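# Carry tube rack through self-closing doors to desk

## Task

Move the tube rack from the counter, past the self-closing doors, onto the desk so that it stands upright with each tube seated all the way down in a hole. At the end both doors must be closed, the grippers must have released the rack and the robots must have backed away. The task fails if the rack or any tube ever reaches the floor, or if a robot tips over or is left leaning. One robot or both may be used.

## Robot and tools

Robots: r1 and r2, two identical Hello Robot Stretch 3 units. Each has a two-wheel differential base with a passive omni wheel at the rear, a lift on a mast, and a telescoping arm that reaches out from the robot's RIGHT side. The base cannot slide sideways, so the hand moves forward only when the base drives. The footprint is 0.33 m long by 0.34 m wide. Turns pivot about the wheel-axle midpoint, 0.05 m behind the front edge. When stowed, the wrist pokes up to 0.06 m past the right side and a turn sweeps a 0.28 m radius; an unfolded, level gripper reaches beyond that.

Frames: the base frame sits on the floor between the drive wheels, with x forward, y left and z up. hand_pose is in this frame, at the closed fingertip point. With all wrist joints at 0, its x points up, its y points back toward the mast and its z points to the rear. Odometry is the base frame at the start. Each robot reports in its own frames, so only the images, lidar_m and the depth grids show where the robots are relative to one another.

execute_actions(actions, cameras): actions is a list holding zero or one action. An empty list just returns state and images. The action is an object keyed "r1" and/or "r2". Each entry may contain:
- base: exactly one relative move, measured from the base position in the latest state report. translate_m is a straight drive in metres (-1 to 1, positive forward). rotate_rad is a turn on the spot in radians (-3.2 to 3.2, positive counter-clockwise seen from above).
- joints: absolute targets by name. lift_m 0 to 1.1 (arm height). arm_m 0 to 0.52 (extension). wrist_yaw_rad -1.345 to 4.42 (0 along the arm, positive swings toward the front, 3.0 folds it over the base). wrist_pitch_rad -1.57 to 0.451 (0 level, negative tips the fingers down). wrist_roll_rad -2.911 to 2.911. gripper_m -0.089 to 0.179 (larger is wider; the real fingertip gap is 0.007 m smaller when nearly shut and 0.025 m smaller when fully open, and it is zero below 0.007). head_pan_rad -3.953 to 1.73 (0 forward, positive left, -1.57 looks along the arm). head_tilt_rad -1.53 to 0.419 (negative looks down).
- contact_limits: {"arm_m": effort percent, 1 to 100}. The arm stops with contact_stop when its effort reaches that level, and this also caps its holding force until the next action. Too small a value halts it immediately.
Everything in one action starts together; no single action exceeds 15 s. cameras lists images to return (r1_head_camera, r1_nav_camera, r1_wrist_camera, r2_head_camera, r2_nav_camera, r2_wrist_camera, or all); omitted or null means all, [] means none. Any unknown key or out-of-range number rejects the whole call and nothing moves. Omitted joints, bases or robots may keep pushing toward earlier targets without this appearing in the status. If a result reports a stop, any later execute_actions, wait or finished_scene calls in the same reply are skipped.

wait(seconds): 0 to 10 s with no new commands; returns the same state and images.
zoom_image(camera, region): enlarges [x0, y0, x1, y1] (pixels, origin top-left, at most 504 by 504) of that camera's latest full image. Image sizes: head 896x504, nav 672x504 (fisheye), wrist 644x364.
finished_scene(scene): closes the given scene for good; the goal must already hold and stay held. A reply with no tool call ends the run.

Result lines: base_status and joint_status give how each motion ended: done (for the base, wheels turned the full amount even if they slipped), off_target (stopped short and possibly still pushing), contact_stop, time_out, torque_fault; after the last three the old target is dropped. on_its_own covers uncommanded parts; its "held at" is the held target, not the actual position. joint_positions, base_odometry (wheel counting, so slip looks like travel), turned_by_wheels and turned_by_imu (turn since last result, left positive), base_tilt in degrees (forward/right positive, with a fixed bias of up to about 4 degrees). motor_effort in percent, positive toward higher joint values, peak in brackets; readings carry fixed bias and noise. An effort at rest outside its normal range suggests pushing or carrying. Positive wheel effort drives forward. lidar_m: 12 distances in metres in 30-degree sectors, first straight ahead then counter-clockwise (4th left, 7th behind, 10th right), measured in a plane 0.17 m above the floor, 0.15 to 12 m, "-" for nothing; it misses clear objects, may miss thin legs, and the robot's own parts can block sectors 5, 6, 9 and 10. wrist_depth_mm (45 to 1000) and head_depth_mm (280 to 4000, sideways image) are 7 by 7 grids of median depth from the top-left; the other robot appears in them. The pictures line names the returned images in order.

Motion notes: the base reaches full speed only when stowed (lift_m under 0.30, arm_m under 0.03, wrist_yaw_rad over 2.54); otherwise it is slow. The robots are not synchronized and may travel up to 2.5 cm apart per metre, which strains a jointly carried load. To grasp, command gripper_m below the object's width; to release, open 0.02 or more beyond where contact began; neither reading nor status confirms a grip. Fold or unfold the wrist only with lift_m 0.32 to 0.95, wrist_pitch_rad -0.4 and roll near 0; folded, lift may go down to 0.25. With yaw under -0.4 keep pitch at -0.5 or lower. Lift and arm stop and go limp on firm contact; a limp lift can sag under load. The wrist, head and base never stop on contact; wrist servos overloaded for several seconds shut off for 10 s. The world keeps running while you think.

Avoid: any forceful contact between the robots (none is reported, and a few extra millimetres after touching is already hard), tipping by pushing with a high gripper (above about 0.45 m) or driving while hooked on something fixed, dropping or slamming objects, and letting anything fall. If tilted, back out in small steps, free the gripper, and lower lift_m to about 0.2. Loose objects may occasionally get nudged by outside forces.

Each tool is called after ">>>" as name(argument=value, ...), one argument or row to a line, values as JSON.

## Session

>>> execute_actions(
  actions=[],
)

Scene clock: 0.00 s.
r1.base_odometry: x=+0.000 y=+0.000 heading=+0.000 (m, m, rad; r1's odometry frame)
r1.turned_by_wheels: +0.000 (rad since the last result)
r1.turned_by_imu: +0.000 (rad since the last result)
r1.base_tilt: forward=-1.6 right=+1.2 (deg)
r1.lidar_m: 1.40 1.40 1.37 1.36 1.47 1.29 1.27 1.37 1.81 1.79 1.94 2.92
r1.head_depth_mm: 1769 2799 3248 3325 2723 2702 2359 / 2001 2748 3301 3345 2724 2743 2364 / 1986 2986 3379 3401 2819 2765 2400 / 1981 2949 3421 3428 2859 2835 2370 / 1975 2933 3523 3528 3530 3489 2260 / 1952 2944 3478 1362 3417 3324 1491 / 1970 2712 2912 2888 2848 2841 2426
r1.base_status: not commanded
r1.joint_positions: lift_m=+0.366 arm_m=+0.003 wrist_yaw_rad=+2.904 wrist_pitch_rad=-0.390 wrist_roll_rad=+0.004 gripper_m=+0.037 head_pan_rad=-0.017 head_tilt_rad=+0.005
r1.joint_status: not commanded
r1.motor_effort: left_wheel=+0 right_wheel=+0 lift_m=+25 arm_m=-1 wrist_yaw_rad=-1 wrist_pitch_rad=+7 wrist_roll_rad=+0 gripper_m=+0 head_pan_rad=+0 head_tilt_rad=+2 (%)
r1.hand_pose: x=+0.0325 y=+0.0736 z=+0.3851 quat_wxyz=(+0.219, +0.706, +0.053, +0.671) (m; r1's base frame)
r1.wrist_depth_mm: - - - - - - - / - - - - - - - / - - - - - - - / - - - - - - - / 844 - 843 821 841 823 815 / 696 - 690 680 692 665 652 / 596 - 566 581 557 577 563
r2.base_odometry: x=+0.000 y=+0.000 heading=+0.000 (m, m, rad; r2's odometry frame)
r2.turned_by_wheels: +0.000 (rad since the last result)
r2.turned_by_imu: +0.000 (rad since the last result)
r2.base_tilt: forward=-1.1 right=+0.4 (deg)
r2.lidar_m: 2.65 2.30 2.31 1.77 1.56 1.56 0.94 0.82 0.82 0.96 1.70 1.39
r2.head_depth_mm: 1746 2540 2762 2755 2738 2731 2030 / 1742 2595 3042 3039 3066 2938 2228 / 1755 2594 3353 3282 3300 3196 2220 / 1770 2631 3080 3040 3089 3056 2225 / 1778 2635 2786 2766 2778 2788 2196 / 1775 2469 2550 2564 2552 2548 2189 / 1779 2322 2348 2350 2342 2363 2187
r2.base_status: not commanded
r2.joint_positions: lift_m=+0.322 arm_m=-0.001 wrist_yaw_rad=+2.964 wrist_pitch_rad=-0.443 wrist_roll_rad=+0.004 gripper_m=+0.037 head_pan_rad=+0.017 head_tilt_rad=+0.009
r2.joint_status: not commanded
r2.motor_effort: left_wheel=+0 right_wheel=+0 lift_m=+20 arm_m=+0 wrist_yaw_rad=+0 wrist_pitch_rad=+6 wrist_roll_rad=+0 gripper_m=-1 head_pan_rad=+0 head_tilt_rad=+1 (%)
r2.hand_pose: x=+0.0177 y=+0.0738 z=+0.3287 quat_wxyz=(+0.216, +0.702, +0.093, +0.672) (m; r2's base frame)
r2.wrist_depth_mm: - - - - - - - / - - - - - - - / - - - - - - - / 812 786 803 818 837 818 827 / 656 664 687 653 671 679 667 / 554 551 - 560 578 559 568 / 471 507 - - 473 484 486
pictures: r1_head_camera (sideways: a quarter turn clockwise sets it upright), r1_nav_camera (sideways: a quarter turn counterclockwise sets it upright), r1_wrist_camera, r2_head_camera (sideways: a quarter turn clockwise sets it upright), r2_nav_camera (sideways: a quarter turn counterclockwise sets it upright), r2_wrist_camera
Images, in order (width x height): r1_head_camera 896x504, r1_nav_camera 672x504, r1_wrist_camera 644x364, r2_head_camera 896x504, r2_nav_camera 672x504, r2_wrist_camera 644x364.

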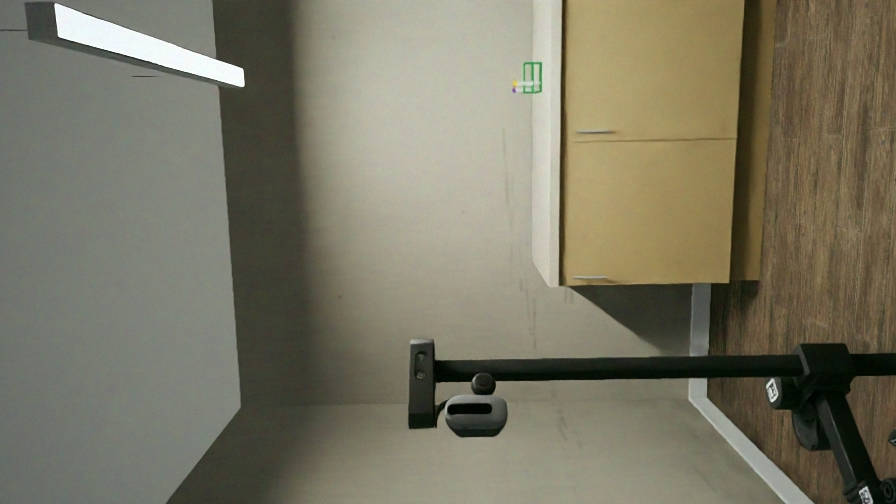

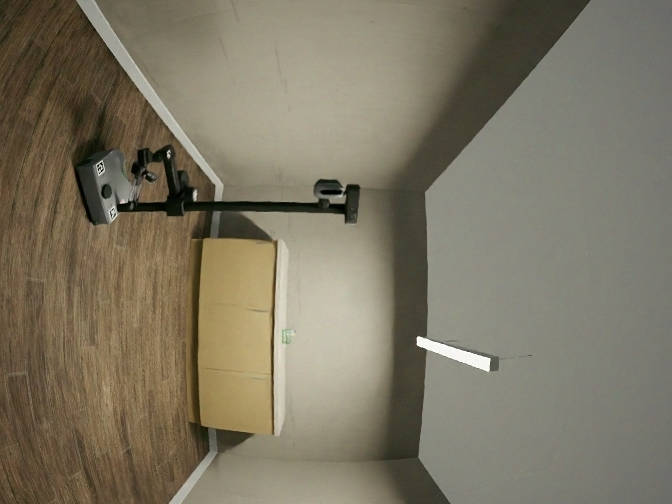

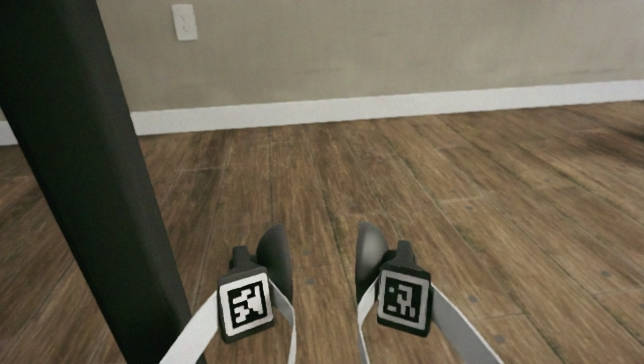

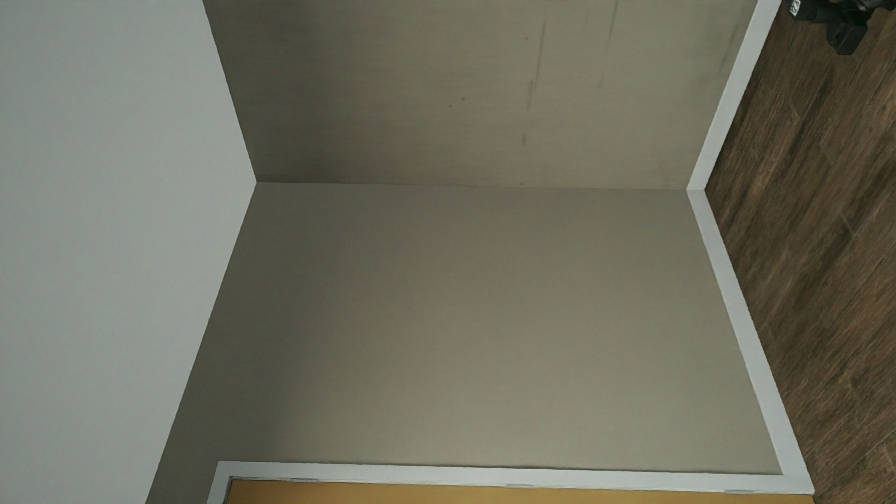

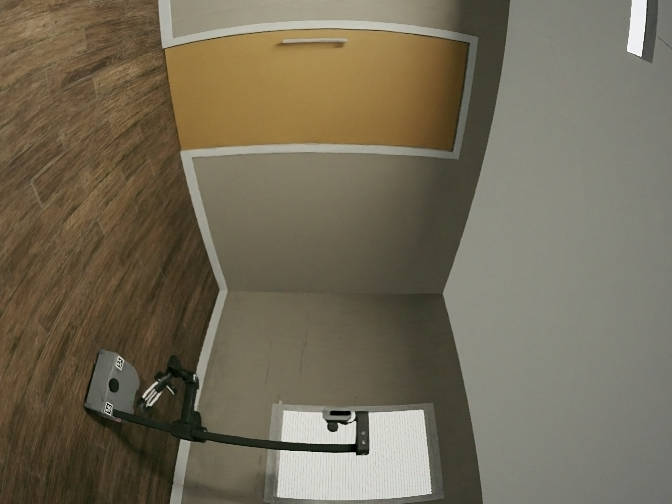

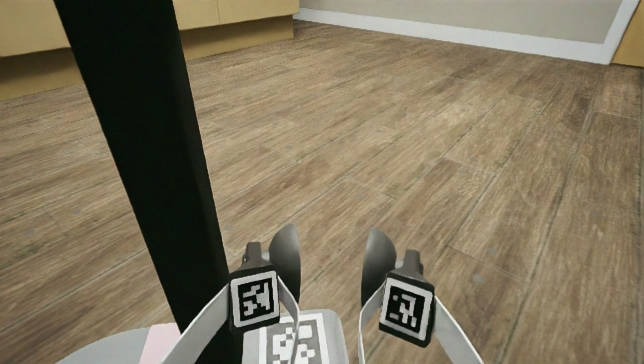

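>>> execute_actions(
  actions=[
    {"r1":{"base":{"rotate_rad":-0.82},"joints":{"lift_m":0.27,"head_tilt_rad":-0.3,"head_pan_rad":-0.6}},"r2":{"base":{"rotate_rad":1.56},"joints":{"lift_m":0.27,"head_tilt_rad":-0.4,"head_pan_rad":0.4}}},
  ],
  cameras=[],
)

>>> execute_actions(
  actions=[
    {"r1":{"base":{"translate_m":1.0}},"r2":{"base":{"translate_m":1.0}}},
  ],
  cameras=[],
)

>>> execute_actions(
  actions=[
    {"r1":{"base":{"translate_m":0.5}},"r2":{"base":{"translate_m":0.3}}},
  ],
  cameras=[],
)

>>> execute_actions(
  actions=[
    {"r1":{"base":{"rotate_rad":-0.28}},"r2":{"base":{"rotate_rad":2.32},"joints":{"head_pan_rad":-1.57}}},
  ],
  cameras=[],
)

>>> execute_actions(
  actions=[
    {"r1":{"joints":{"lift_m":0.8}},"r2":{"joints":{"lift_m":0.9}}},
  ],
  cameras=["r1_head_camera","r1_nav_camera","r2_head_camera","r2_nav_camera"],
)

Scene clock: 3.07 s.
r1.base_odometry: x=+0.000 y=+0.000 heading=-0.820 (m, m, rad; r1's odometry frame)
r1.turned_by_wheels: -0.820 (rad since the last result)
r1.turned_by_imu: -0.807 (rad since the last result)
r1.base_tilt: forward=-1.6 right=+1.2 (deg)
r1.lidar_m: 2.18 2.88 1.40 1.50 1.36 1.37 1.40 1.27 1.27 1.56 1.79 1.80
r1.head_depth_mm: 1499 1561 1636 1715 1807 1888 1552 / 1523 1610 1697 1771 1885 1938 1557 / 1576 1664 1732 1857 1974 1979 1577 / 1628 1715 1811 1915 2034 1999 1581 / 1677 1764 1871 1996 2129 2025 1583 / 1743 1821 1955 2055 2221 2021 1590 / 1785 1888 2010 2154 2294 2013 1593
r1.base_status: done
r1.joint_positions: lift_m=+0.270 arm_m=+0.003 wrist_yaw_rad=+2.904 wrist_pitch_rad=-0.391 wrist_roll_rad=+0.004 gripper_m=+0.037 head_pan_rad=-0.593 head_tilt_rad=-0.296
r1.joint_status: all done
r1.motor_effort: left_wheel=+0(6) right_wheel=-1(8) lift_m=+21(23) arm_m=-1(1) wrist_yaw_rad=+0(1) wrist_pitch_rad=+8(8) wrist_roll_rad=+0(0) gripper_m=+0(1) head_pan_rad=-5(53) head_tilt_rad=-1(19) (%)
r1.hand_pose: x=+0.0324 y=+0.0735 z=+0.2890 quat_wxyz=(+0.219, +0.706, +0.054, +0.671) (m; r1's base frame)
r1.wrist_depth_mm: - - - - - - - / - - - - - - - / - - - - - - - / 832 896 846 848 835 842 810 / 689 - 664 669 677 652 640 / 564 - 563 542 552 541 533 / 473 - - 480 449 456 454
r2.base_odometry: x=+0.000 y=+0.000 heading=+1.560 (m, m, rad; r2's odometry frame)
r2.turned_by_wheels: +1.560 (rad since the last result)
r2.turned_by_imu: +1.572 (rad since the last result)
r2.base_tilt: forward=-1.1 right=+0.4 (deg)
r2.lidar_m: 1.78 1.55 1.56 0.95 0.82 0.82 0.96 1.67 1.32 2.67 2.31 2.31
r2.head_depth_mm: 2196 2386 2093 2029 2191 1716 1383 / 2110 2276 2102 1927 2095 1726 1375 / 2037 2217 2080 1835 2016 1723 1384 / 1972 2107 1895 1749 1893 1724 1379 / 1903 2033 2049 1669 1808 1724 1370 / 1833 1931 2007 1589 1744 1705 1373 / 1749 1869 1930 1527 1662 1702 1377
r2.base_status: done
r2.joint_positions: lift_m=+0.270 arm_m=-0.001 wrist_yaw_rad=+2.964 wrist_pitch_rad=-0.444 wrist_roll_rad=+0.004 gripper_m=+0.037 head_pan_rad=+0.393 head_tilt_rad=-0.395
r2.joint_status: all done
r2.motor_effort: left_wheel=-1(6) right_wheel=+3(13) lift_m=+14(15) arm_m=-1(1) wrist_yaw_rad=+0(0) wrist_pitch_rad=+7(8) wrist_roll_rad=+1(0) gripper_m=-1(0) head_pan_rad=+4(30) head_tilt_rad=-2(22) (%)
r2.hand_pose: x=+0.0177 y=+0.0736 z=+0.2772 quat_wxyz=(+0.217, +0.702, +0.094, +0.672) (m; r2's base frame)
r2.wrist_depth_mm: 650 - 954 - - - - / 687 - - - - - - / 709 - 932 957 949 954 967 / 701 700 719 710 717 727 728 / 578 579 600 585 590 590 585 / 492 504 - 509 511 499 496 / - - - - 419 430 428
pictures: none
No camera images: the call's "cameras" was empty. Leave "cameras" out to get every camera's image.

Scene clock: 8.10 s.
r1.base_odometry: x=+0.682 y=-0.731 heading=-0.820 (m, m, rad; r1's odometry frame)
r1.turned_by_wheels: +0.000 (rad since the last result)
r1.turned_by_imu: +0.006 (rad since the last result)
r1.base_tilt: forward=-1.6 right=+1.1 (deg)
r1.lidar_m: 1.42 2.12 1.34 2.21 2.00 2.02 2.25 2.04 1.99 1.27 1.16 1.16
r1.head_depth_mm: 948 995 1040 1096 1155 1228 1302 / 972 1021 1073 1134 1197 1271 1360 / 1008 1060 1110 1173 1237 1322 1428 / 1039 1090 1141 1212 1295 1386 1468 / 1067 1127 1197 1262 1346 1441 1513 / 1110 1168 1240 1321 1401 1508 1561 / 1151 1219 1290 1372 1463 1584 1604
r1.base_status: done
r1.joint_positions: lift_m=+0.270 arm_m=+0.003 wrist_yaw_rad=+2.904 wrist_pitch_rad=-0.391 wrist_roll_rad=+0.004 gripper_m=+0.037 head_pan_rad=-0.593 head_tilt_rad=-0.297
r1.joint_status: not commanded
r1.motor_effort: left_wheel=+0(7) right_wheel=-1(8) lift_m=+21(20) arm_m=-1(1) wrist_yaw_rad=+0(0) wrist_pitch_rad=+8(8) wrist_roll_rad=+0(0) gripper_m=+0(0) head_pan_rad=-5(6) head_tilt_rad=-1(2) (%)
r1.hand_pose: x=+0.0324 y=+0.0735 z=+0.2890 quat_wxyz=(+0.219, +0.706, +0.054, +0.671) (m; r1's base frame)
r1.wrist_depth_mm: - - - - - - - / - - - - - - - / - - - - - - - / 823 896 848 846 848 831 813 / 686 - 667 665 692 658 648 / 559 - 567 543 551 537 529 / 476 - - 478 451 457 449
r2.base_odometry: x=+0.011 y=+1.000 heading=+1.560 (m, m, rad; r2's odometry frame)
r2.turned_by_wheels: +0.000 (rad since the last result)
r2.turned_by_imu: +0.005 (rad since the last result)
r2.base_tilt: forward=-1.1 right=+0.4 (deg)
r2.lidar_m: 0.94 0.83 0.83 0.97 1.52 1.52 1.78 3.11 1.26 1.86 1.61 1.62
r2.head_depth_mm: 1451 1588 1709 1100 1162 1296 1370 / 1399 1510 1610 1046 1096 1221 1336 / 1343 1455 1534 1037 1031 1152 1310 / 1297 1391 1479 1036 989 1096 1269 / 1245 1338 1450 1034 944 1037 1147 / 1204 1279 1382 1030 900 982 1085 / 1161 1236 1320 1028 864 936 1029
r2.base_status: done
r2.joint_positions: lift_m=+0.270 arm_m=-0.001 wrist_yaw_rad=+2.964 wrist_pitch_rad=-0.444 wrist_roll_rad=+0.004 gripper_m=+0.037 head_pan_rad=+0.393 head_tilt_rad=-0.396
r2.joint_status: not commanded
r2.motor_effort: left_wheel=-2(5) right_wheel=+3(12) lift_m=+13(13) arm_m=-1(1) wrist_yaw_rad=+0(0) wrist_pitch_rad=+7(7) wrist_roll_rad=+0(1) gripper_m=+0(1) head_pan_rad=+3(3) head_tilt_rad=-2(2) (%)
r2.hand_pose: x=+0.0177 y=+0.0736 z=+0.2771 quat_wxyz=(+0.217, +0.702, +0.094, +0.672) (m; r2's base frame)
r2.wrist_depth_mm: - - - - 855 727 650 / - - - - 953 794 679 / 905 - 924 939 932 858 761 / 710 695 722 729 718 724 733 / 581 583 606 586 599 592 596 / 485 501 - 518 509 497 502 / - - - - 419 429 434
pictures: none
No camera images: the call's "cameras" was empty. Leave "cameras" out to get every camera's image.

Scene clock: 11.43 s.
r1.base_odometry: x=+1.023 y=-1.097 heading=-0.820 (m, m, rad; r1's odometry frame)
r1.turned_by_wheels: +0.000 (rad since the last result)
r1.turned_by_imu: +0.003 (rad since the last result)
r1.base_tilt: forward=-1.6 right=+1.1 (deg)
r1.lidar_m: 1.03 1.72 1.22 2.15 2.32 2.33 2.67 2.42 1.44 0.92 0.84 0.83
r1.head_depth_mm: 675 705 735 776 817 875 925 / 685 724 760 801 845 895 963 / 717 755 792 838 888 945 1005 / 738 778 822 868 924 982 1053 / 764 804 851 905 961 1025 1099 / 795 834 886 940 1007 1078 1158 / 819 865 916 986 1052 1127 1222
r1.base_status: done
r1.joint_positions: lift_m=+0.270 arm_m=+0.003 wrist_yaw_rad=+2.904 wrist_pitch_rad=-0.391 wrist_roll_rad=+0.004 gripper_m=+0.037 head_pan_rad=-0.593 head_tilt_rad=-0.297
r1.joint_status: not commanded
r1.motor_effort: left_wheel=+0(5) right_wheel=+0(8) lift_m=+20(20) arm_m=-1(1) wrist_yaw_rad=+1(0) wrist_pitch_rad=+8(8) wrist_roll_rad=+0(0) gripper_m=+0(0) head_pan_rad=-6(5) head_tilt_rad=-1(1) (%)
r1.hand_pose: x=+0.0324 y=+0.0735 z=+0.2890 quat_wxyz=(+0.219, +0.706, +0.054, +0.671) (m; r1's base frame)
r1.wrist_depth_mm: - - - - - - - / - - - - - - - / - - - - - - - / 819 905 856 841 831 821 814 / 676 - 665 668 679 651 650 / 549 - 567 548 558 533 530 / 477 - - 477 446 456 449
r2.base_odometry: x=+0.014 y=+1.300 heading=+1.560 (m, m, rad; r2's odometry frame)
r2.turned_by_wheels: +0.000 (rad since the last result)
r2.turned_by_imu: +0.001 (rad since the last result)
r2.base_tilt: forward=-1.1 right=+0.4 (deg)
r2.lidar_m: 0.70 0.61 0.61 0.72 1.73 1.73 2.02 3.49 1.13 1.61 1.41 1.40
r2.head_depth_mm: 1230 1322 1449 1040 841 937 1076 / 1180 1273 1377 1038 806 880 999 / 1138 1214 1321 1039 763 833 933 / 1093 1167 1264 1036 728 782 877 / 1057 1133 1212 1033 710 748 829 / 1018 1084 1159 1033 689 711 783 / 986 1046 1121 1030 689 679 744
r2.base_status: done
r2.joint_positions: lift_m=+0.270 arm_m=-0.001 wrist_yaw_rad=+2.964 wrist_pitch_rad=-0.444 wrist_roll_rad=+0.004 gripper_m=+0.037 head_pan_rad=+0.393 head_tilt_rad=-0.396
r2.joint_status: not commanded
r2.motor_effort: left_wheel=-2(6) right_wheel=+2(13) lift_m=+14(14) arm_m=-1(0) wrist_yaw_rad=+0(1) wrist_pitch_rad=+7(7) wrist_roll_rad=+1(1) gripper_m=-1(0) head_pan_rad=+4(3) head_tilt_rad=-2(2) (%)
r2.hand_pose: x=+0.0177 y=+0.0736 z=+0.2771 quat_wxyz=(+0.217, +0.702, +0.094, +0.672) (m; r2's base frame)
r2.wrist_depth_mm: - - 953 764 645 545 473 / - - - 873 674 573 496 / 917 - 921 893 815 652 524 / 697 694 713 723 725 695 604 / 576 580 596 586 589 603 598 / 493 505 - 512 508 500 505 / - - - - 412 434 432
pictures: none
No camera images: the call's "cameras" was empty. Leave "cameras" out to get every camera's image.

Scene clock: 13.97 s.
r1.base_odometry: x=+1.023 y=-1.097 heading=-1.100 (m, m, rad; r1's odometry frame)
r1.turned_by_wheels: -0.280 (rad since the last result)
r1.turned_by_imu: -0.275 (rad since the last result)
r1.base_tilt: forward=-1.6 right=+1.2 (deg)
r1.lidar_m: 0.89 1.29 1.72 1.08 2.36 2.31 2.47 2.48 2.42 1.10 0.85 0.83
r1.head_depth_mm: 686 723 764 807 854 906 966 / 693 726 766 807 859 911 973 / 694 730 773 813 865 920 980 / 702 735 762 813 870 926 990 / 695 729 773 810 869 922 987 / 701 742 782 828 878 939 1004 / 710 745 787 835 881 941 1006
r1.base_status: done
r1.joint_positions: lift_m=+0.270 arm_m=+0.003 wrist_yaw_rad=+2.904 wrist_pitch_rad=-0.391 wrist_roll_rad=+0.004 gripper_m=+0.037 head_pan_rad=-0.593 head_tilt_rad=-0.297
r1.joint_status: not commanded
r1.motor_effort: left_wheel=+1(5) right_wheel=-1(9) lift_m=+20(22) arm_m=-1(1) wrist_yaw_rad=+0(0) wrist_pitch_rad=+8(8) wrist_roll_rad=+0(0) gripper_m=+0(0) head_pan_rad=-5(5) head_tilt_rad=-1(1) (%)
r1.hand_pose: x=+0.0324 y=+0.0735 z=+0.2890 quat_wxyz=(+0.219, +0.706, +0.054, +0.671) (m; r1's base frame)
r1.wrist_depth_mm: - - - - - - - / - - - - - - - / - - - - - - - / 843 900 842 833 829 812 798 / 692 - 671 655 687 641 638 / 559 - 559 544 560 538 533 / 475 - - 482 452 456 454
r2.base_odometry: x=+0.014 y=+1.300 heading=-2.403 (m, m, rad; r2's odometry frame)
r2.turned_by_wheels: +2.320 (rad since the last result)
r2.turned_by_imu: +2.339 (rad since the last result)
r2.base_tilt: forward=-1.2 right=+0.4 (deg)
r2.lidar_m: 1.73 1.78 2.41 3.50 2.03 1.47 1.41 0.87 0.64 0.61 0.63 0.87
r2.head_depth_mm: 1024 1095 1177 1037 694 727 816 / 1024 1097 1184 1030 697 737 815 / 1030 1101 1180 1032 697 741 820 / 1025 1101 1182 1035 699 740 824 / 1031 1095 1184 898 701 744 828 / 1026 1103 1185 1032 706 745 830 / 1032 1099 1179 1029 706 749 834
r2.base_status: done
r2.joint_positions: lift_m=+0.270 arm_m=-0.001 wrist_yaw_rad=+2.964 wrist_pitch_rad=-0.444 wrist_roll_rad=+0.004 gripper_m=+0.037 head_pan_rad=-1.563 head_tilt_rad=-0.396
r2.joint_status: all done
r2.motor_effort: left_wheel=-1(7) right_wheel=+2(13) lift_m=+14(13) arm_m=-1(1) wrist_yaw_rad=+1(0) wrist_pitch_rad=+7(7) wrist_roll_rad=+1(1) gripper_m=-1(1) head_pan_rad=-4(48) head_tilt_rad=-2(1) (%)
r2.hand_pose: x=+0.0177 y=+0.0735 z=+0.2771 quat_wxyz=(+0.217, +0.702, +0.094, +0.672) (m; r2's base frame)
r2.wrist_depth_mm: - - - - - - - / - - - - - - - / 917 - 927 944 937 951 973 / 709 690 720 717 730 740 738 / 576 584 599 585 590 597 597 / 491 503 - 510 510 499 502 / - - - - 415 430 434
pictures: none
No camera images: the call's "cameras" was empty. Leave "cameras" out to get every camera's image.

Scene clock: 20.53 s.
r1.base_odometry: x=+1.023 y=-1.097 heading=-1.100 (m, m, rad; r1's odometry frame)
r1.turned_by_wheels: +0.000 (rad since the last result)
r1.turned_by_imu: +0.002 (rad since the last result)
r1.base_tilt: forward=-1.6 right=+1.2 (deg)
r1.lidar_m: 0.89 1.29 1.72 1.08 2.36 2.32 2.47 2.47 2.43 1.10 0.85 0.83
r1.head_depth_mm: 689 724 761 805 852 905 964 / 693 726 766 805 855 910 979 / 694 729 768 811 862 922 982 / 701 735 762 813 865 923 984 / 695 730 771 811 863 926 986 / 703 743 783 829 880 941 1004 / 709 746 788 832 883 945 1012
r1.base_status: not commanded
r1.joint_positions: lift_m=+0.800 arm_m=+0.003 wrist_yaw_rad=+2.904 wrist_pitch_rad=-0.391 wrist_roll_rad=+0.004 gripper_m=+0.037 head_pan_rad=-0.593 head_tilt_rad=-0.297
r1.joint_status: all done
r1.motor_effort: left_wheel=+1(0) right_wheel=-1(1) lift_m=+31(30) arm_m=-1(1) wrist_yaw_rad=+0(0) wrist_pitch_rad=+8(8) wrist_roll_rad=+0(0) gripper_m=+0(0) head_pan_rad=-5(4) head_tilt_rad=-1(1) (%)
r1.hand_pose: x=+0.0324 y=+0.0735 z=+0.8185 quat_wxyz=(+0.219, +0.706, +0.054, +0.671) (m; r1's base frame)
r1.wrist_depth_mm: - - - - - - - / - - - - - - - / - - - - - - - / - - - - - - - / - - - - - - - / - - - - - - - / - - - - - - -
r2.base_odometry: x=+0.014 y=+1.300 heading=-2.403 (m, m, rad; r2's odometry frame)
r2.turned_by_wheels: +0.000 (rad since the last result)
r2.turned_by_imu: -0.001 (rad since the last result)
r2.base_tilt: forward=-1.2 right=+0.4 (deg)
r2.lidar_m: 1.73 1.78 2.41 3.50 2.03 1.46 1.40 0.88 0.64 0.61 0.64 0.86
r2.head_depth_mm: 1023 1099 1176 1038 695 725 805 / 1024 1099 1177 1033 698 737 817 / 1022 1100 1179 1036 701 740 823 / 1024 1094 1186 1034 699 742 824 / 1025 1103 1186 894 703 745 826 / 1027 1107 1183 1030 705 747 830 / 1027 1096 1187 1029 709 749 833
r2.base_status: not commanded
r2.joint_positions: lift_m=+0.900 arm_m=-0.001 wrist_yaw_rad=+2.964 wrist_pitch_rad=-0.444 wrist_roll_rad=+0.004 gripper_m=+0.037 head_pan_rad=-1.563 head_tilt_rad=-0.396
r2.joint_status: all done
r2.motor_effort: left_wheel=-1(2) right_wheel=+3(2) lift_m=+25(30) arm_m=-1(1) wrist_yaw_rad=+0(0) wrist_pitch_rad=+8(7) wrist_roll_rad=+1(1) gripper_m=+0(0) head_pan_rad=-4(4) head_tilt_rad=-3(2) (%)
r2.hand_pose: x=+0.0177 y=+0.0735 z=+0.9064 quat_wxyz=(+0.217, +0.702, +0.094, +0.672) (m; r2's base frame)
r2.wrist_depth_mm: - - - - - - - / - - - - - - - / - - - - - - - / - - - - - - - / - - - - - - - / - - - - - - - / - - - - - - -
pictures: r1_head_camera (sideways: a quarter turn clockwise sets it upright), r1_nav_camera (sideways: a quarter turn counterclockwise sets it upright), r2_head_camera (sideways: a quarter turn clockwise sets it upright), r2_nav_camera (sideways: a quarter turn counterclockwise sets it upright)
Images, in order (width x height): r1_head_camera 896x504, r1_nav_camera 672x504, r2_head_camera 896x504, r2_nav_camera 672x504.

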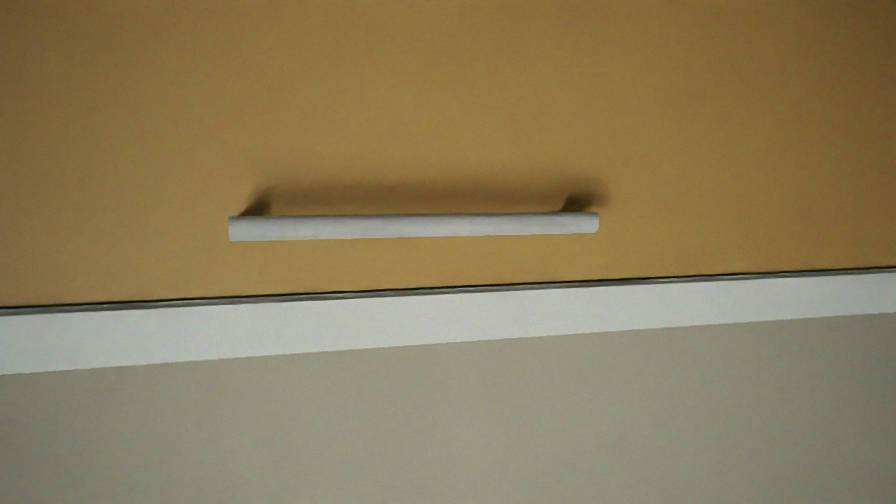

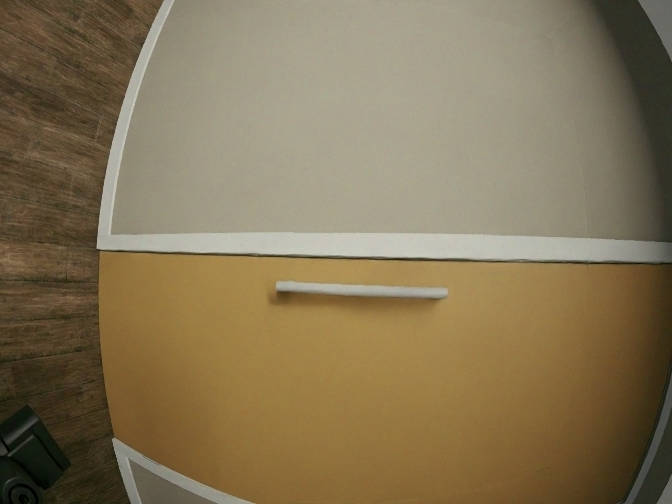

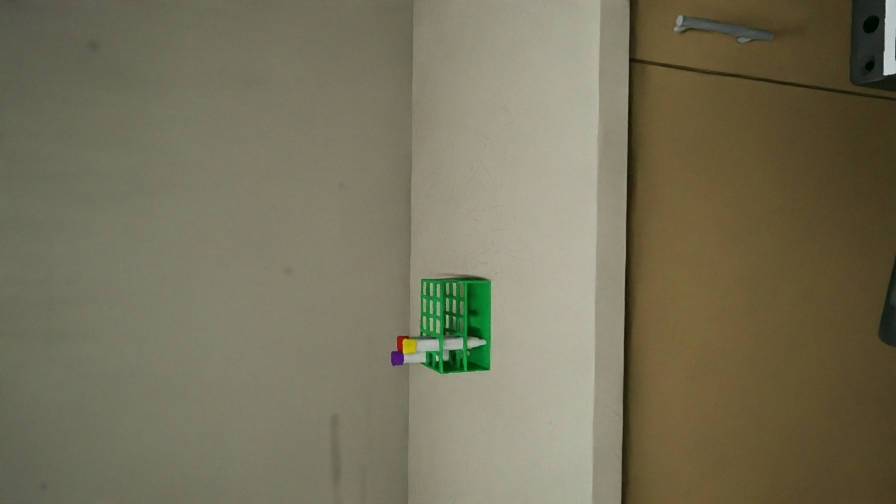

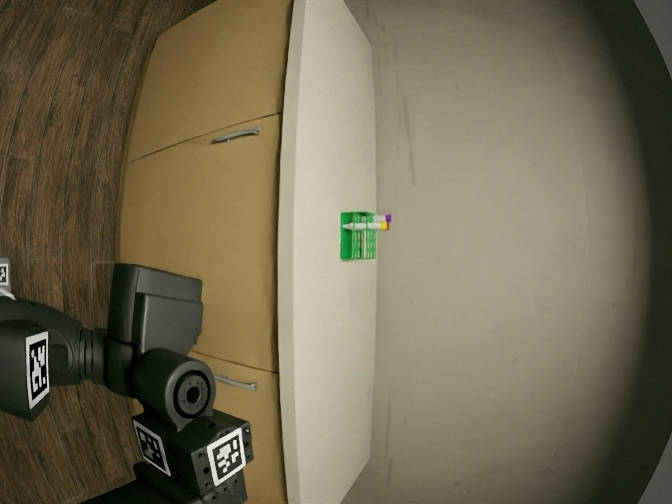

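>>> execute_actions(
  actions=[
    {"r1":{"joints":{"lift_m":0.89,"arm_m":0.3,"wrist_yaw_rad":1.57,"gripper_m":0.13,"head_tilt_rad":-0.6}},"r2":{"base":{"translate_m":0.12},"joints":{"wrist_yaw_rad":0,"head_tilt_rad":-0.6}}},
  ],
  cameras=[],
)

>>> execute_actions(
  actions=[
    {"r1":{"base":{"translate_m":0.2},"joints":{"wrist_pitch_rad":0}},"r2":{"joints":{"wrist_pitch_rad":0,"gripper_m":0.179,"arm_m":0.1}}},
  ],
  cameras=["r1_head_camera","r1_wrist_camera","r2_head_camera","r2_wrist_camera"],
)

Scene clock: 24.07 s.
r1.base_odometry: x=+1.023 y=-1.097 heading=-1.100 (m, m, rad; r1's odometry frame)
r1.turned_by_wheels: +0.000 (rad since the last result)
r1.turned_by_imu: +0.001 (rad since the last result)
r1.base_tilt: forward=-1.6 right=+1.1 (deg)
r1.lidar_m: 0.89 1.30 1.72 1.14 2.36 2.32 2.46 2.46 2.43 1.10 0.85 0.83
r1.head_depth_mm: 680 745 825 931 1061 1236 1252 / 682 746 832 936 1058 1238 1252 / 686 751 836 940 1075 1258 1248 / 671 736 816 946 1080 1254 1258 / 682 743 831 932 1081 1275 1261 / 693 763 843 956 1096 1279 1257 / 695 767 853 963 1101 1287 1288
r1.base_status: not commanded
r1.joint_positions: lift_m=+0.890 arm_m=+0.300 wrist_yaw_rad=+1.570 wrist_pitch_rad=-0.391 wrist_roll_rad=+0.004 gripper_m=+0.130 head_pan_rad=-0.593 head_tilt_rad=-0.592
r1.joint_status: all done
r1.motor_effort: left_wheel=+1(1) right_wheel=-1(1) lift_m=+30(28) arm_m=+2(2) wrist_yaw_rad=-1(2) wrist_pitch_rad=+8(8) wrist_roll_rad=+0(0) gripper_m=+1(82) head_pan_rad=-5(4) head_tilt_rad=-3(20) (%)
r1.hand_pose: x=+0.2063 y=-0.4448 z=+0.9085 quat_wxyz=(+0.587, +0.588, -0.394, +0.392) (m; r1's base frame)
r1.wrist_depth_mm: - 841 683 551 496 439 386 / - 933 756 610 533 461 409 / - - 826 669 562 497 431 / - - 929 727 621 518 456 / - - - 807 653 541 480 / - - - 901 726 - 506 / - - - 993 782 664 533
r2.base_odometry: x=-0.075 y=+1.219 heading=-2.404 (m, m, rad; r2's odometry frame)
r2.turned_by_wheels: +0.000 (rad since the last result)
r2.turned_by_imu: +0.000 (rad since the last result)
r2.base_tilt: forward=-1.2 right=+0.4 (deg)
r2.lidar_m: 1.61 1.66 2.25 3.49 2.20 1.59 1.53 0.87 0.64 0.61 0.63 0.86
r2.head_depth_mm: 1005 1117 1000 720 783 872 - / 1008 1116 1002 722 784 889 - / 1008 1112 944 726 781 - - / 1012 1119 883 724 793 938 1160 / 1011 1121 1003 726 796 948 1161 / 1013 1120 1006 728 797 951 1162 / 1011 1124 999 727 801 952 1166
r2.base_status: done
r2.joint_positions: lift_m=+0.900 arm_m=-0.001 wrist_yaw_rad=+0.002 wrist_pitch_rad=-0.444 wrist_roll_rad=+0.004 gripper_m=+0.037 head_pan_rad=-1.563 head_tilt_rad=-0.592
r2.joint_status: all done
r2.motor_effort: left_wheel=-2(2) right_wheel=+3(8) lift_m=+25(24) arm_m=-1(1) wrist_yaw_rad=-2(3) wrist_pitch_rad=+7(7) wrist_roll_rad=+1(0) gripper_m=+0(1) head_pan_rad=-3(3) head_tilt_rad=-3(17) (%)
r2.hand_pose: x=-0.0210 y=-0.3650 z=+0.9064 quat_wxyz=(+0.689, +0.157, -0.690, -0.156) (m; r2's base frame)
r2.wrist_depth_mm: 662 660 689 553 704 720 735 / 385 388 394 396 404 402 411 / 415 411 403 401 369 366 362 / 466 453 444 443 435 429 422 / 515 504 501 494 478 478 470 / 594 586 567 550 534 540 527 / 685 663 669 642 644 608 609
pictures: none
No camera images: the call's "cameras" was empty. Leave "cameras" out to get every camera's image.

Scene clock: 27.37 s.
r1.base_odometry: x=+1.114 y=-1.275 heading=-1.100 (m, m, rad; r1's odometry frame)
r1.turned_by_wheels: +0.000 (rad since the last result)
r1.turned_by_imu: +0.001 (rad since the last result)
r1.base_tilt: forward=-1.6 right=+1.2 (deg)
r1.lidar_m: 0.71 1.05 1.61 1.15 2.53 2.48 2.64 2.59 2.02 0.89 0.68 0.66
r1.head_depth_mm: 530 589 655 735 836 967 1164 / 526 568 638 733 841 984 1172 / 540 592 659 740 853 989 1178 / 531 589 654 734 853 994 1174 / 546 599 665 750 860 1003 1181 / 548 601 671 755 865 1011 1190 / 550 606 672 760 871 1018 1196
r1.base_status: done
r1.joint_positions: lift_m=+0.890 arm_m=+0.300 wrist_yaw_rad=+1.570 wrist_pitch_rad=-0.023 wrist_roll_rad=+0.004 gripper_m=+0.130 head_pan_rad=-0.593 head_tilt_rad=-0.592
r1.joint_status: all done
r1.motor_effort: left_wheel=+0(4) right_wheel=-2(6) lift_m=+30(31) arm_m=+3(2) wrist_yaw_rad=-1(0) wrist_pitch_rad=+11(11) wrist_roll_rad=+0(0) gripper_m=+1(0) head_pan_rad=-5(5) head_tilt_rad=-3(3) (%)
r1.hand_pose: x=+0.2343 y=-0.4448 z=+0.9986 quat_wxyz=(+0.505, +0.507, -0.495, +0.493) (m; r1's base frame)
r1.wrist_depth_mm: 805 620 491 395 350 305 270 / 855 642 514 400 356 311 277 / 910 666 528 408 367 317 281 / 974 684 532 419 374 322 285 / - 732 558 422 380 319 289 / - - 572 459 391 - 296 / - 725 589 484 401 344 293
r2.base_odometry: x=-0.075 y=+1.219 heading=-2.404 (m, m, rad; r2's odometry frame)
r2.turned_by_wheels: +0.000 (rad since the last result)
r2.turned_by_imu: -0.001 (rad since the last result)
r2.base_tilt: forward=-1.2 right=+0.4 (deg)
r2.lidar_m: 1.61 1.66 2.25 3.47 1.16 1.59 1.53 0.87 0.64 0.61 0.63 0.87
r2.head_depth_mm: 1010 1115 994 724 - - 1160 / 1010 1114 999 756 - - 1156 / 1010 1113 939 758 - - 1163 / 1012 1120 882 724 810 943 1161 / 1011 1123 1003 729 795 949 1159 / 1011 1118 1004 725 796 947 1163 / 1012 1124 1005 725 801 950 1161
r2.base_status: not commanded
r2.joint_positions: lift_m=+0.900 arm_m=+0.100 wrist_yaw_rad=+0.001 wrist_pitch_rad=-0.023 wrist_roll_rad=+0.004 gripper_m=+0.179 head_pan_rad=-1.563 head_tilt_rad=-0.592
r2.joint_status: all done
r2.motor_effort: left_wheel=-2(2) right_wheel=+2(3) lift_m=+24(24) arm_m=+3(2) wrist_yaw_rad=-1(2) wrist_pitch_rad=+10(8) wrist_roll_rad=+1(1) gripper_m=+0(83) head_pan_rad=-3(3) head_tilt_rad=-3(4) (%)
r2.hand_pose: x=-0.0211 y=-0.5004 z=+1.0085 quat_wxyz=(+0.706, +0.009, -0.708, -0.008) (m; r2's base frame)
r2.wrist_depth_mm: 858 839 840 855 831 806 827 / 886 876 875 845 857 852 835 / 910 892 888 878 889 874 864 / 850 872 897 723 897 886 887 / 474 519 497 504 525 540 560 / 343 335 340 347 352 359 392 / - 281 278 278 277 272 -
pictures: r1_head_camera (sideways: a quarter turn clockwise sets it upright), r1_wrist_camera, r2_head_camera (sideways: a quarter turn clockwise sets it upright), r2_wrist_camera
Images, in order (width x height): r1_head_camera 896x504, r1_wrist_camera 644x364, r2_head_camera 896x504, r2_wrist_camera 644x364.

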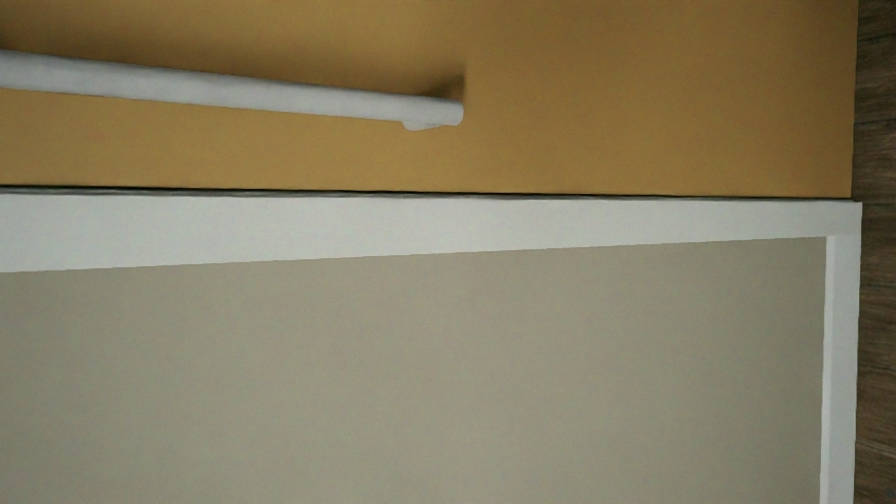

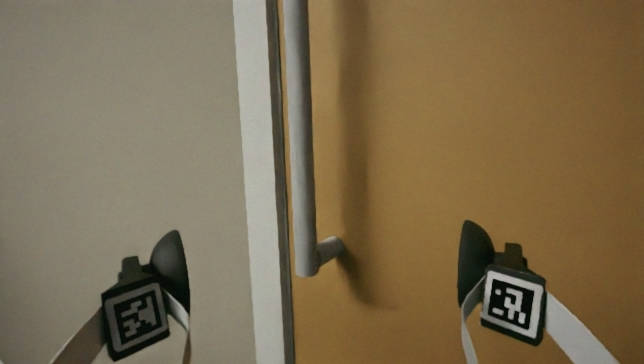

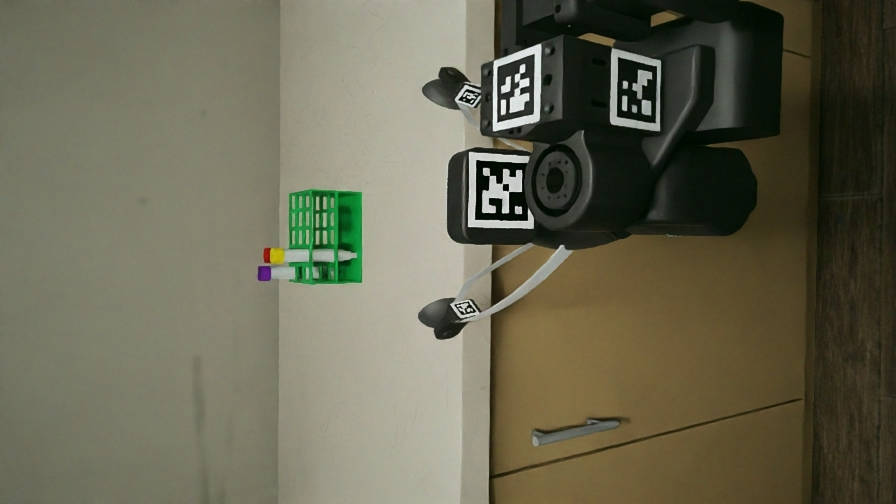

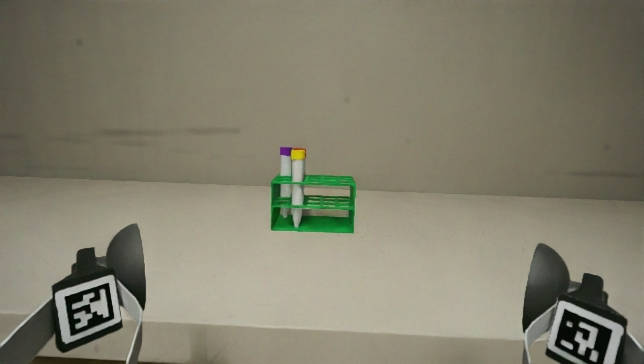

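>>> execute_actions(
  actions=[
    {"r1":{"base":{"translate_m":0.16},"joints":{"arm_m":0.275,"gripper_m":0.09,"head_pan_rad":-1.1}},"r2":{"base":{"translate_m":0.02},"joints":{"wrist_pitch_rad":-0.25,"lift_m":0.9,"arm_m":0.38}}},
  ],
  cameras=["r1_wrist_camera","r2_head_camera","r2_wrist_camera"],
)

Scene clock: 30.73 s.
r1.base_odometry: x=+1.187 y=-1.417 heading=-1.100 (m, m, rad; r1's odometry frame)
r1.turned_by_wheels: +0.000 (rad since the last result)
r1.turned_by_imu: +0.001 (rad since the last result)
r1.base_tilt: forward=-1.6 right=+1.2 (deg)
r1.lidar_m: 0.57 0.84 1.52 1.34 1.21 2.61 2.79 2.68 1.62 0.71 0.54 0.53
r1.head_depth_mm: 557 620 698 760 974 1130 1253 / 529 585 656 733 876 1028 1203 / 504 555 618 707 810 941 1131 / 482 528 579 639 747 862 1026 / 409 451 533 608 699 795 925 / 443 482 527 580 644 731 850 / 421 455 492 545 614 697 795
r1.base_status: done
r1.joint_positions: lift_m=+0.890 arm_m=+0.275 wrist_yaw_rad=+1.570 wrist_pitch_rad=-0.023 wrist_roll_rad=+0.004 gripper_m=+0.090 head_pan_rad=-1.093 head_tilt_rad=-0.593
r1.joint_status: all done
r1.motor_effort: left_wheel=+1(4) right_wheel=-1(6) lift_m=+30(30) arm_m=-4(5) wrist_yaw_rad=+0(0) wrist_pitch_rad=+11(11) wrist_roll_rad=+0(0) gripper_m=+0(82) head_pan_rad=-5(46) head_tilt_rad=-3(2) (%)
r1.hand_pose: x=+0.2343 y=-0.4205 z=+0.9986 quat_wxyz=(+0.505, +0.507, -0.495, +0.493) (m; r1's base frame)
r1.wrist_depth_mm: 533 408 304 193 232 204 181 / 558 426 317 198 238 208 183 / 601 443 347 264 243 212 186 / 620 465 359 272 248 215 190 / 668 478 340 280 261 219 193 / 704 523 335 285 270 218 197 / 755 564 386 240 266 233 199
r2.base_odometry: x=-0.089 y=+1.206 heading=-2.404 (m, m, rad; r2's odometry frame)
r2.turned_by_wheels: +0.000 (rad since the last result)
r2.turned_by_imu: -0.001 (rad since the last result)
r2.base_tilt: forward=-1.2 right=+0.4 (deg)
r2.lidar_m: 1.59 1.64 2.22 3.50 2.24 1.19 1.55 0.87 0.64 0.61 0.64 0.87
r2.head_depth_mm: 1011 1115 1035 - 801 949 1156 / 1007 1116 1144 694 789 932 1161 / 1009 1119 1186 684 787 935 1160 / 1009 1125 887 722 792 944 1155 / 1011 1118 1002 723 794 939 1168 / 1010 1121 1003 725 798 946 1162 / 1015 1126 1004 724 798 951 1158
r2.base_status: done
r2.joint_positions: lift_m=+0.900 arm_m=+0.380 wrist_yaw_rad=+0.001 wrist_pitch_rad=-0.267 wrist_roll_rad=+0.004 gripper_m=+0.179 head_pan_rad=-1.563 head_tilt_rad=-0.592
r2.joint_status: all done
r2.motor_effort: left_wheel=-2(4) right_wheel=+3(9) lift_m=+24(24) arm_m=+3(4) wrist_yaw_rad=-1(1) wrist_pitch_rad=+7(8) wrist_roll_rad=+0(1) gripper_m=-1(0) head_pan_rad=-4(3) head_tilt_rad=-4(4) (%)
r2.hand_pose: x=-0.0213 y=-0.7656 z=+0.9475 quat_wxyz=(+0.700, +0.094, -0.702, -0.094) (m; r2's base frame)
r2.wrist_depth_mm: 563 560 551 540 551 537 534 / 604 584 576 573 580 573 562 / 493 496 421 237 481 550 582 / 327 332 293 258 305 350 356 / 246 258 246 247 253 258 261 / 204 197 199 200 202 202 215 / - 163 165 166 167 168 -
pictures: r1_wrist_camera, r2_head_camera (sideways: a quarter turn clockwise sets it upright), r2_wrist_camera
Images, in order (width x height): r1_wrist_camera 644x364, r2_head_camera 896x504, r2_wrist_camera 644x364.

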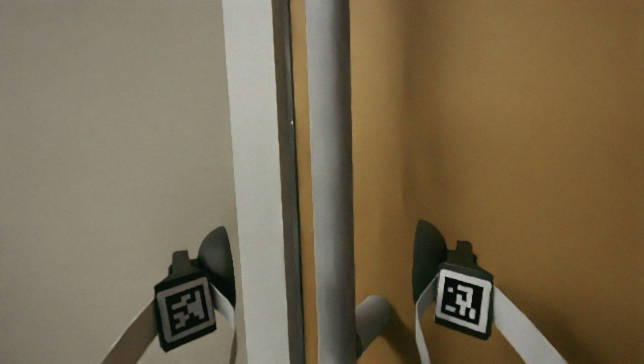

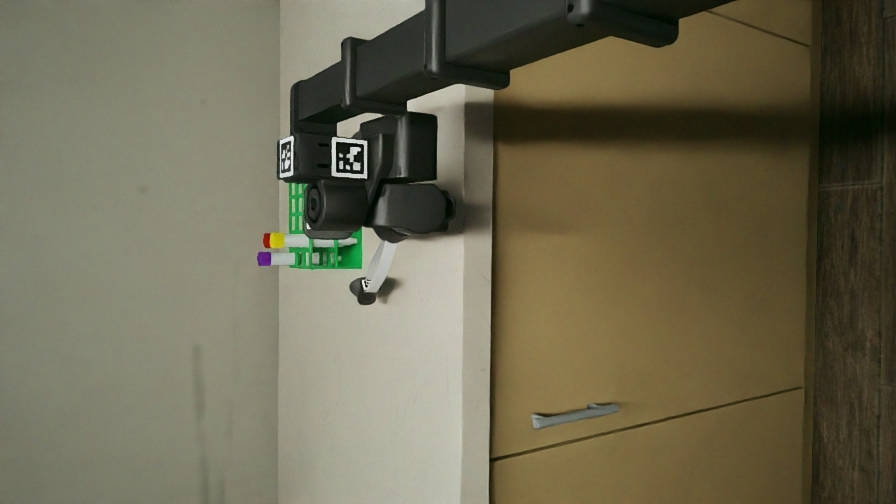

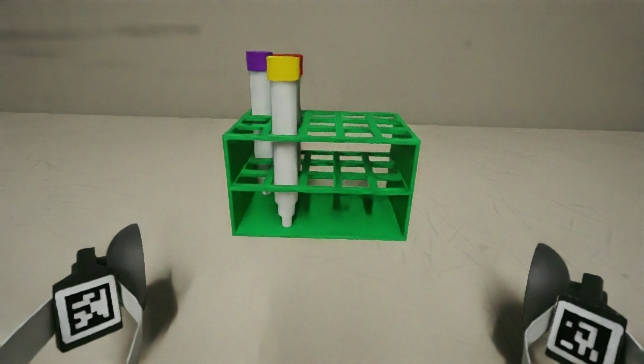

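>>> execute_actions(
  actions=[
    {"r1":{"base":{"translate_m":0.075},"joints":{"arm_m":0.282,"gripper_m":0.075}},"r2":{"base":{"translate_m":0.006},"joints":{"lift_m":0.915,"arm_m":0.515}}},
  ],
  cameras=["r1_wrist_camera","r1_head_camera","r2_head_camera","r2_wrist_camera"],
)

Scene clock: 33.03 s.
r1.base_odometry: x=+1.221 y=-1.484 heading=-1.100 (m, m, rad; r1's odometry frame)
r1.turned_by_wheels: +0.000 (rad since the last result)
r1.turned_by_imu: +0.001 (rad since the last result)
r1.base_tilt: forward=-1.6 right=+1.2 (deg)
r1.lidar_m: 0.51 0.74 1.48 1.57 1.24 2.67 2.86 2.73 1.43 0.63 0.47 0.48
r1.head_depth_mm: 488 541 610 669 845 996 1203 / 464 513 575 647 765 899 1106 / 432 474 526 584 706 822 988 / 415 454 504 559 652 757 896 / 405 442 482 535 599 686 804 / 381 410 448 501 566 651 757 / 363 398 439 487 541 609 697
r1.base_status: done
r1.joint_positions: lift_m=+0.890 arm_m=+0.282 wrist_yaw_rad=+1.570 wrist_pitch_rad=-0.023 wrist_roll_rad=+0.004 gripper_m=+0.075 head_pan_rad=-1.093 head_tilt_rad=-0.593
r1.joint_status: all done
r1.motor_effort: left_wheel=+0(3) right_wheel=-1(4) lift_m=+30(31) arm_m=+3(3) wrist_yaw_rad=-1(1) wrist_pitch_rad=+11(11) wrist_roll_rad=+0(0) gripper_m=+0(59) head_pan_rad=-6(5) head_tilt_rad=-3(3) (%)
r1.hand_pose: x=+0.2343 y=-0.4268 z=+0.9986 quat_wxyz=(+0.505, +0.507, -0.495, +0.493) (m; r1's base frame)
r1.wrist_depth_mm: 390 295 219 117 169 148 131 / 407 307 225 120 172 150 134 / 423 318 230 123 176 154 135 / 449 330 239 126 181 156 137 / 478 344 243 128 187 159 140 / 512 371 239 131 199 160 143 / 542 398 255 135 194 162 145
r2.base_odometry: x=-0.094 y=+1.202 heading=-2.404 (m, m, rad; r2's odometry frame)
r2.turned_by_wheels: +0.000 (rad since the last result)
r2.turned_by_imu: +0.000 (rad since the last result)
r2.base_tilt: forward=-1.2 right=+0.4 (deg)
r2.lidar_m: 1.58 1.64 2.21 3.48 2.24 1.21 1.55 0.87 0.64 0.61 0.63 0.87
r2.head_depth_mm: 1007 1117 1066 - 811 924 1158 / 1011 1116 - 720 789 933 1161 / 1003 1102 858 724 789 935 1164 / 1007 1117 886 726 792 940 1158 / 1013 1119 1001 724 792 941 1161 / 1012 1121 1003 725 798 945 1163 / 1014 1121 998 725 800 948 1160
r2.base_status: done
r2.joint_positions: lift_m=+0.915 arm_m=+0.515 wrist_yaw_rad=+0.001 wrist_pitch_rad=-0.267 wrist_roll_rad=+0.004 gripper_m=+0.179 head_pan_rad=-1.563 head_tilt_rad=-0.592
r2.joint_status: all done
r2.motor_effort: left_wheel=-2(3) right_wheel=+2(9) lift_m=+25(25) arm_m=+3(4) wrist_yaw_rad=-1(1) wrist_pitch_rad=+8(8) wrist_roll_rad=+1(0) gripper_m=+0(0) head_pan_rad=-3(4) head_tilt_rad=-4(2) (%)
r2.hand_pose: x=-0.0213 y=-0.9005 z=+0.9625 quat_wxyz=(+0.700, +0.095, -0.702, -0.094) (m; r2's base frame)
r2.wrist_depth_mm: 432 425 431 425 415 418 413 / 461 453 453 452 447 446 438 / 480 487 147 467 476 471 461 / 361 366 106 376 382 386 396 / 271 285 132 140 152 285 290 / 225 118 116 121 122 124 236 / - 138 130 145 162 131 -
pictures: r1_head_camera (sideways: a quarter turn clockwise sets it upright), r1_wrist_camera, r2_head_camera (sideways: a quarter turn clockwise sets it upright), r2_wrist_camera
Images, in order (width x height): r1_head_camera 896x504, r1_wrist_camera 644x364, r2_head_camera 896x504, r2_wrist_camera 644x364.

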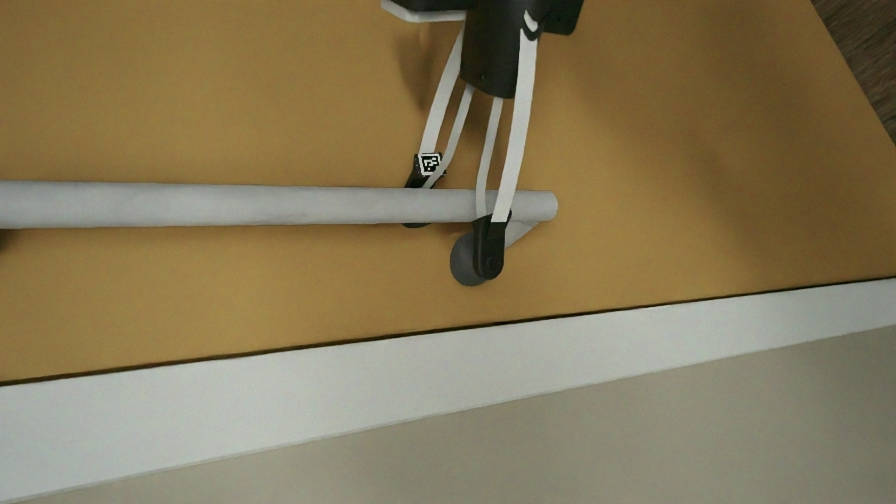

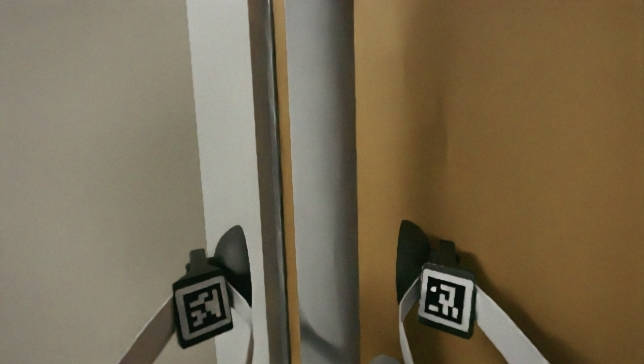

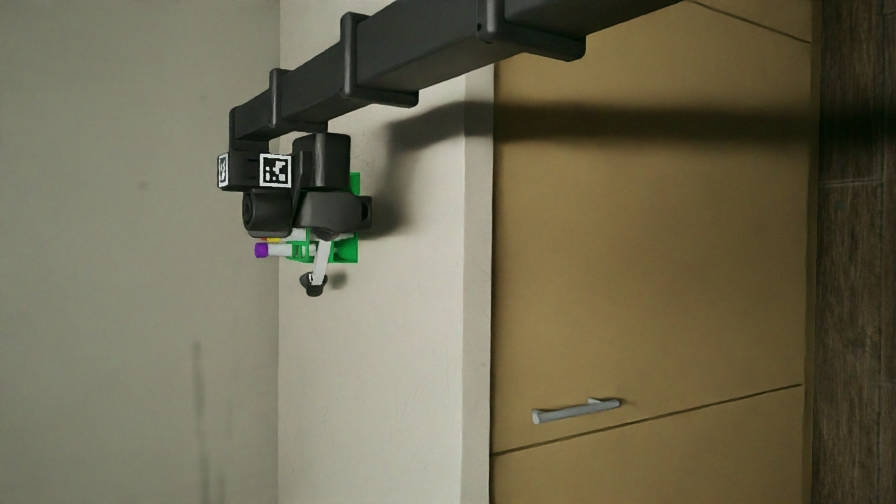

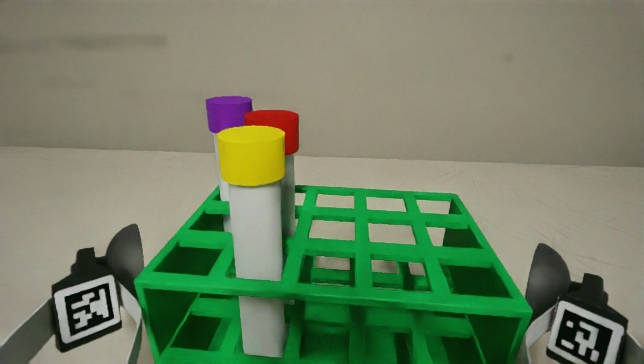

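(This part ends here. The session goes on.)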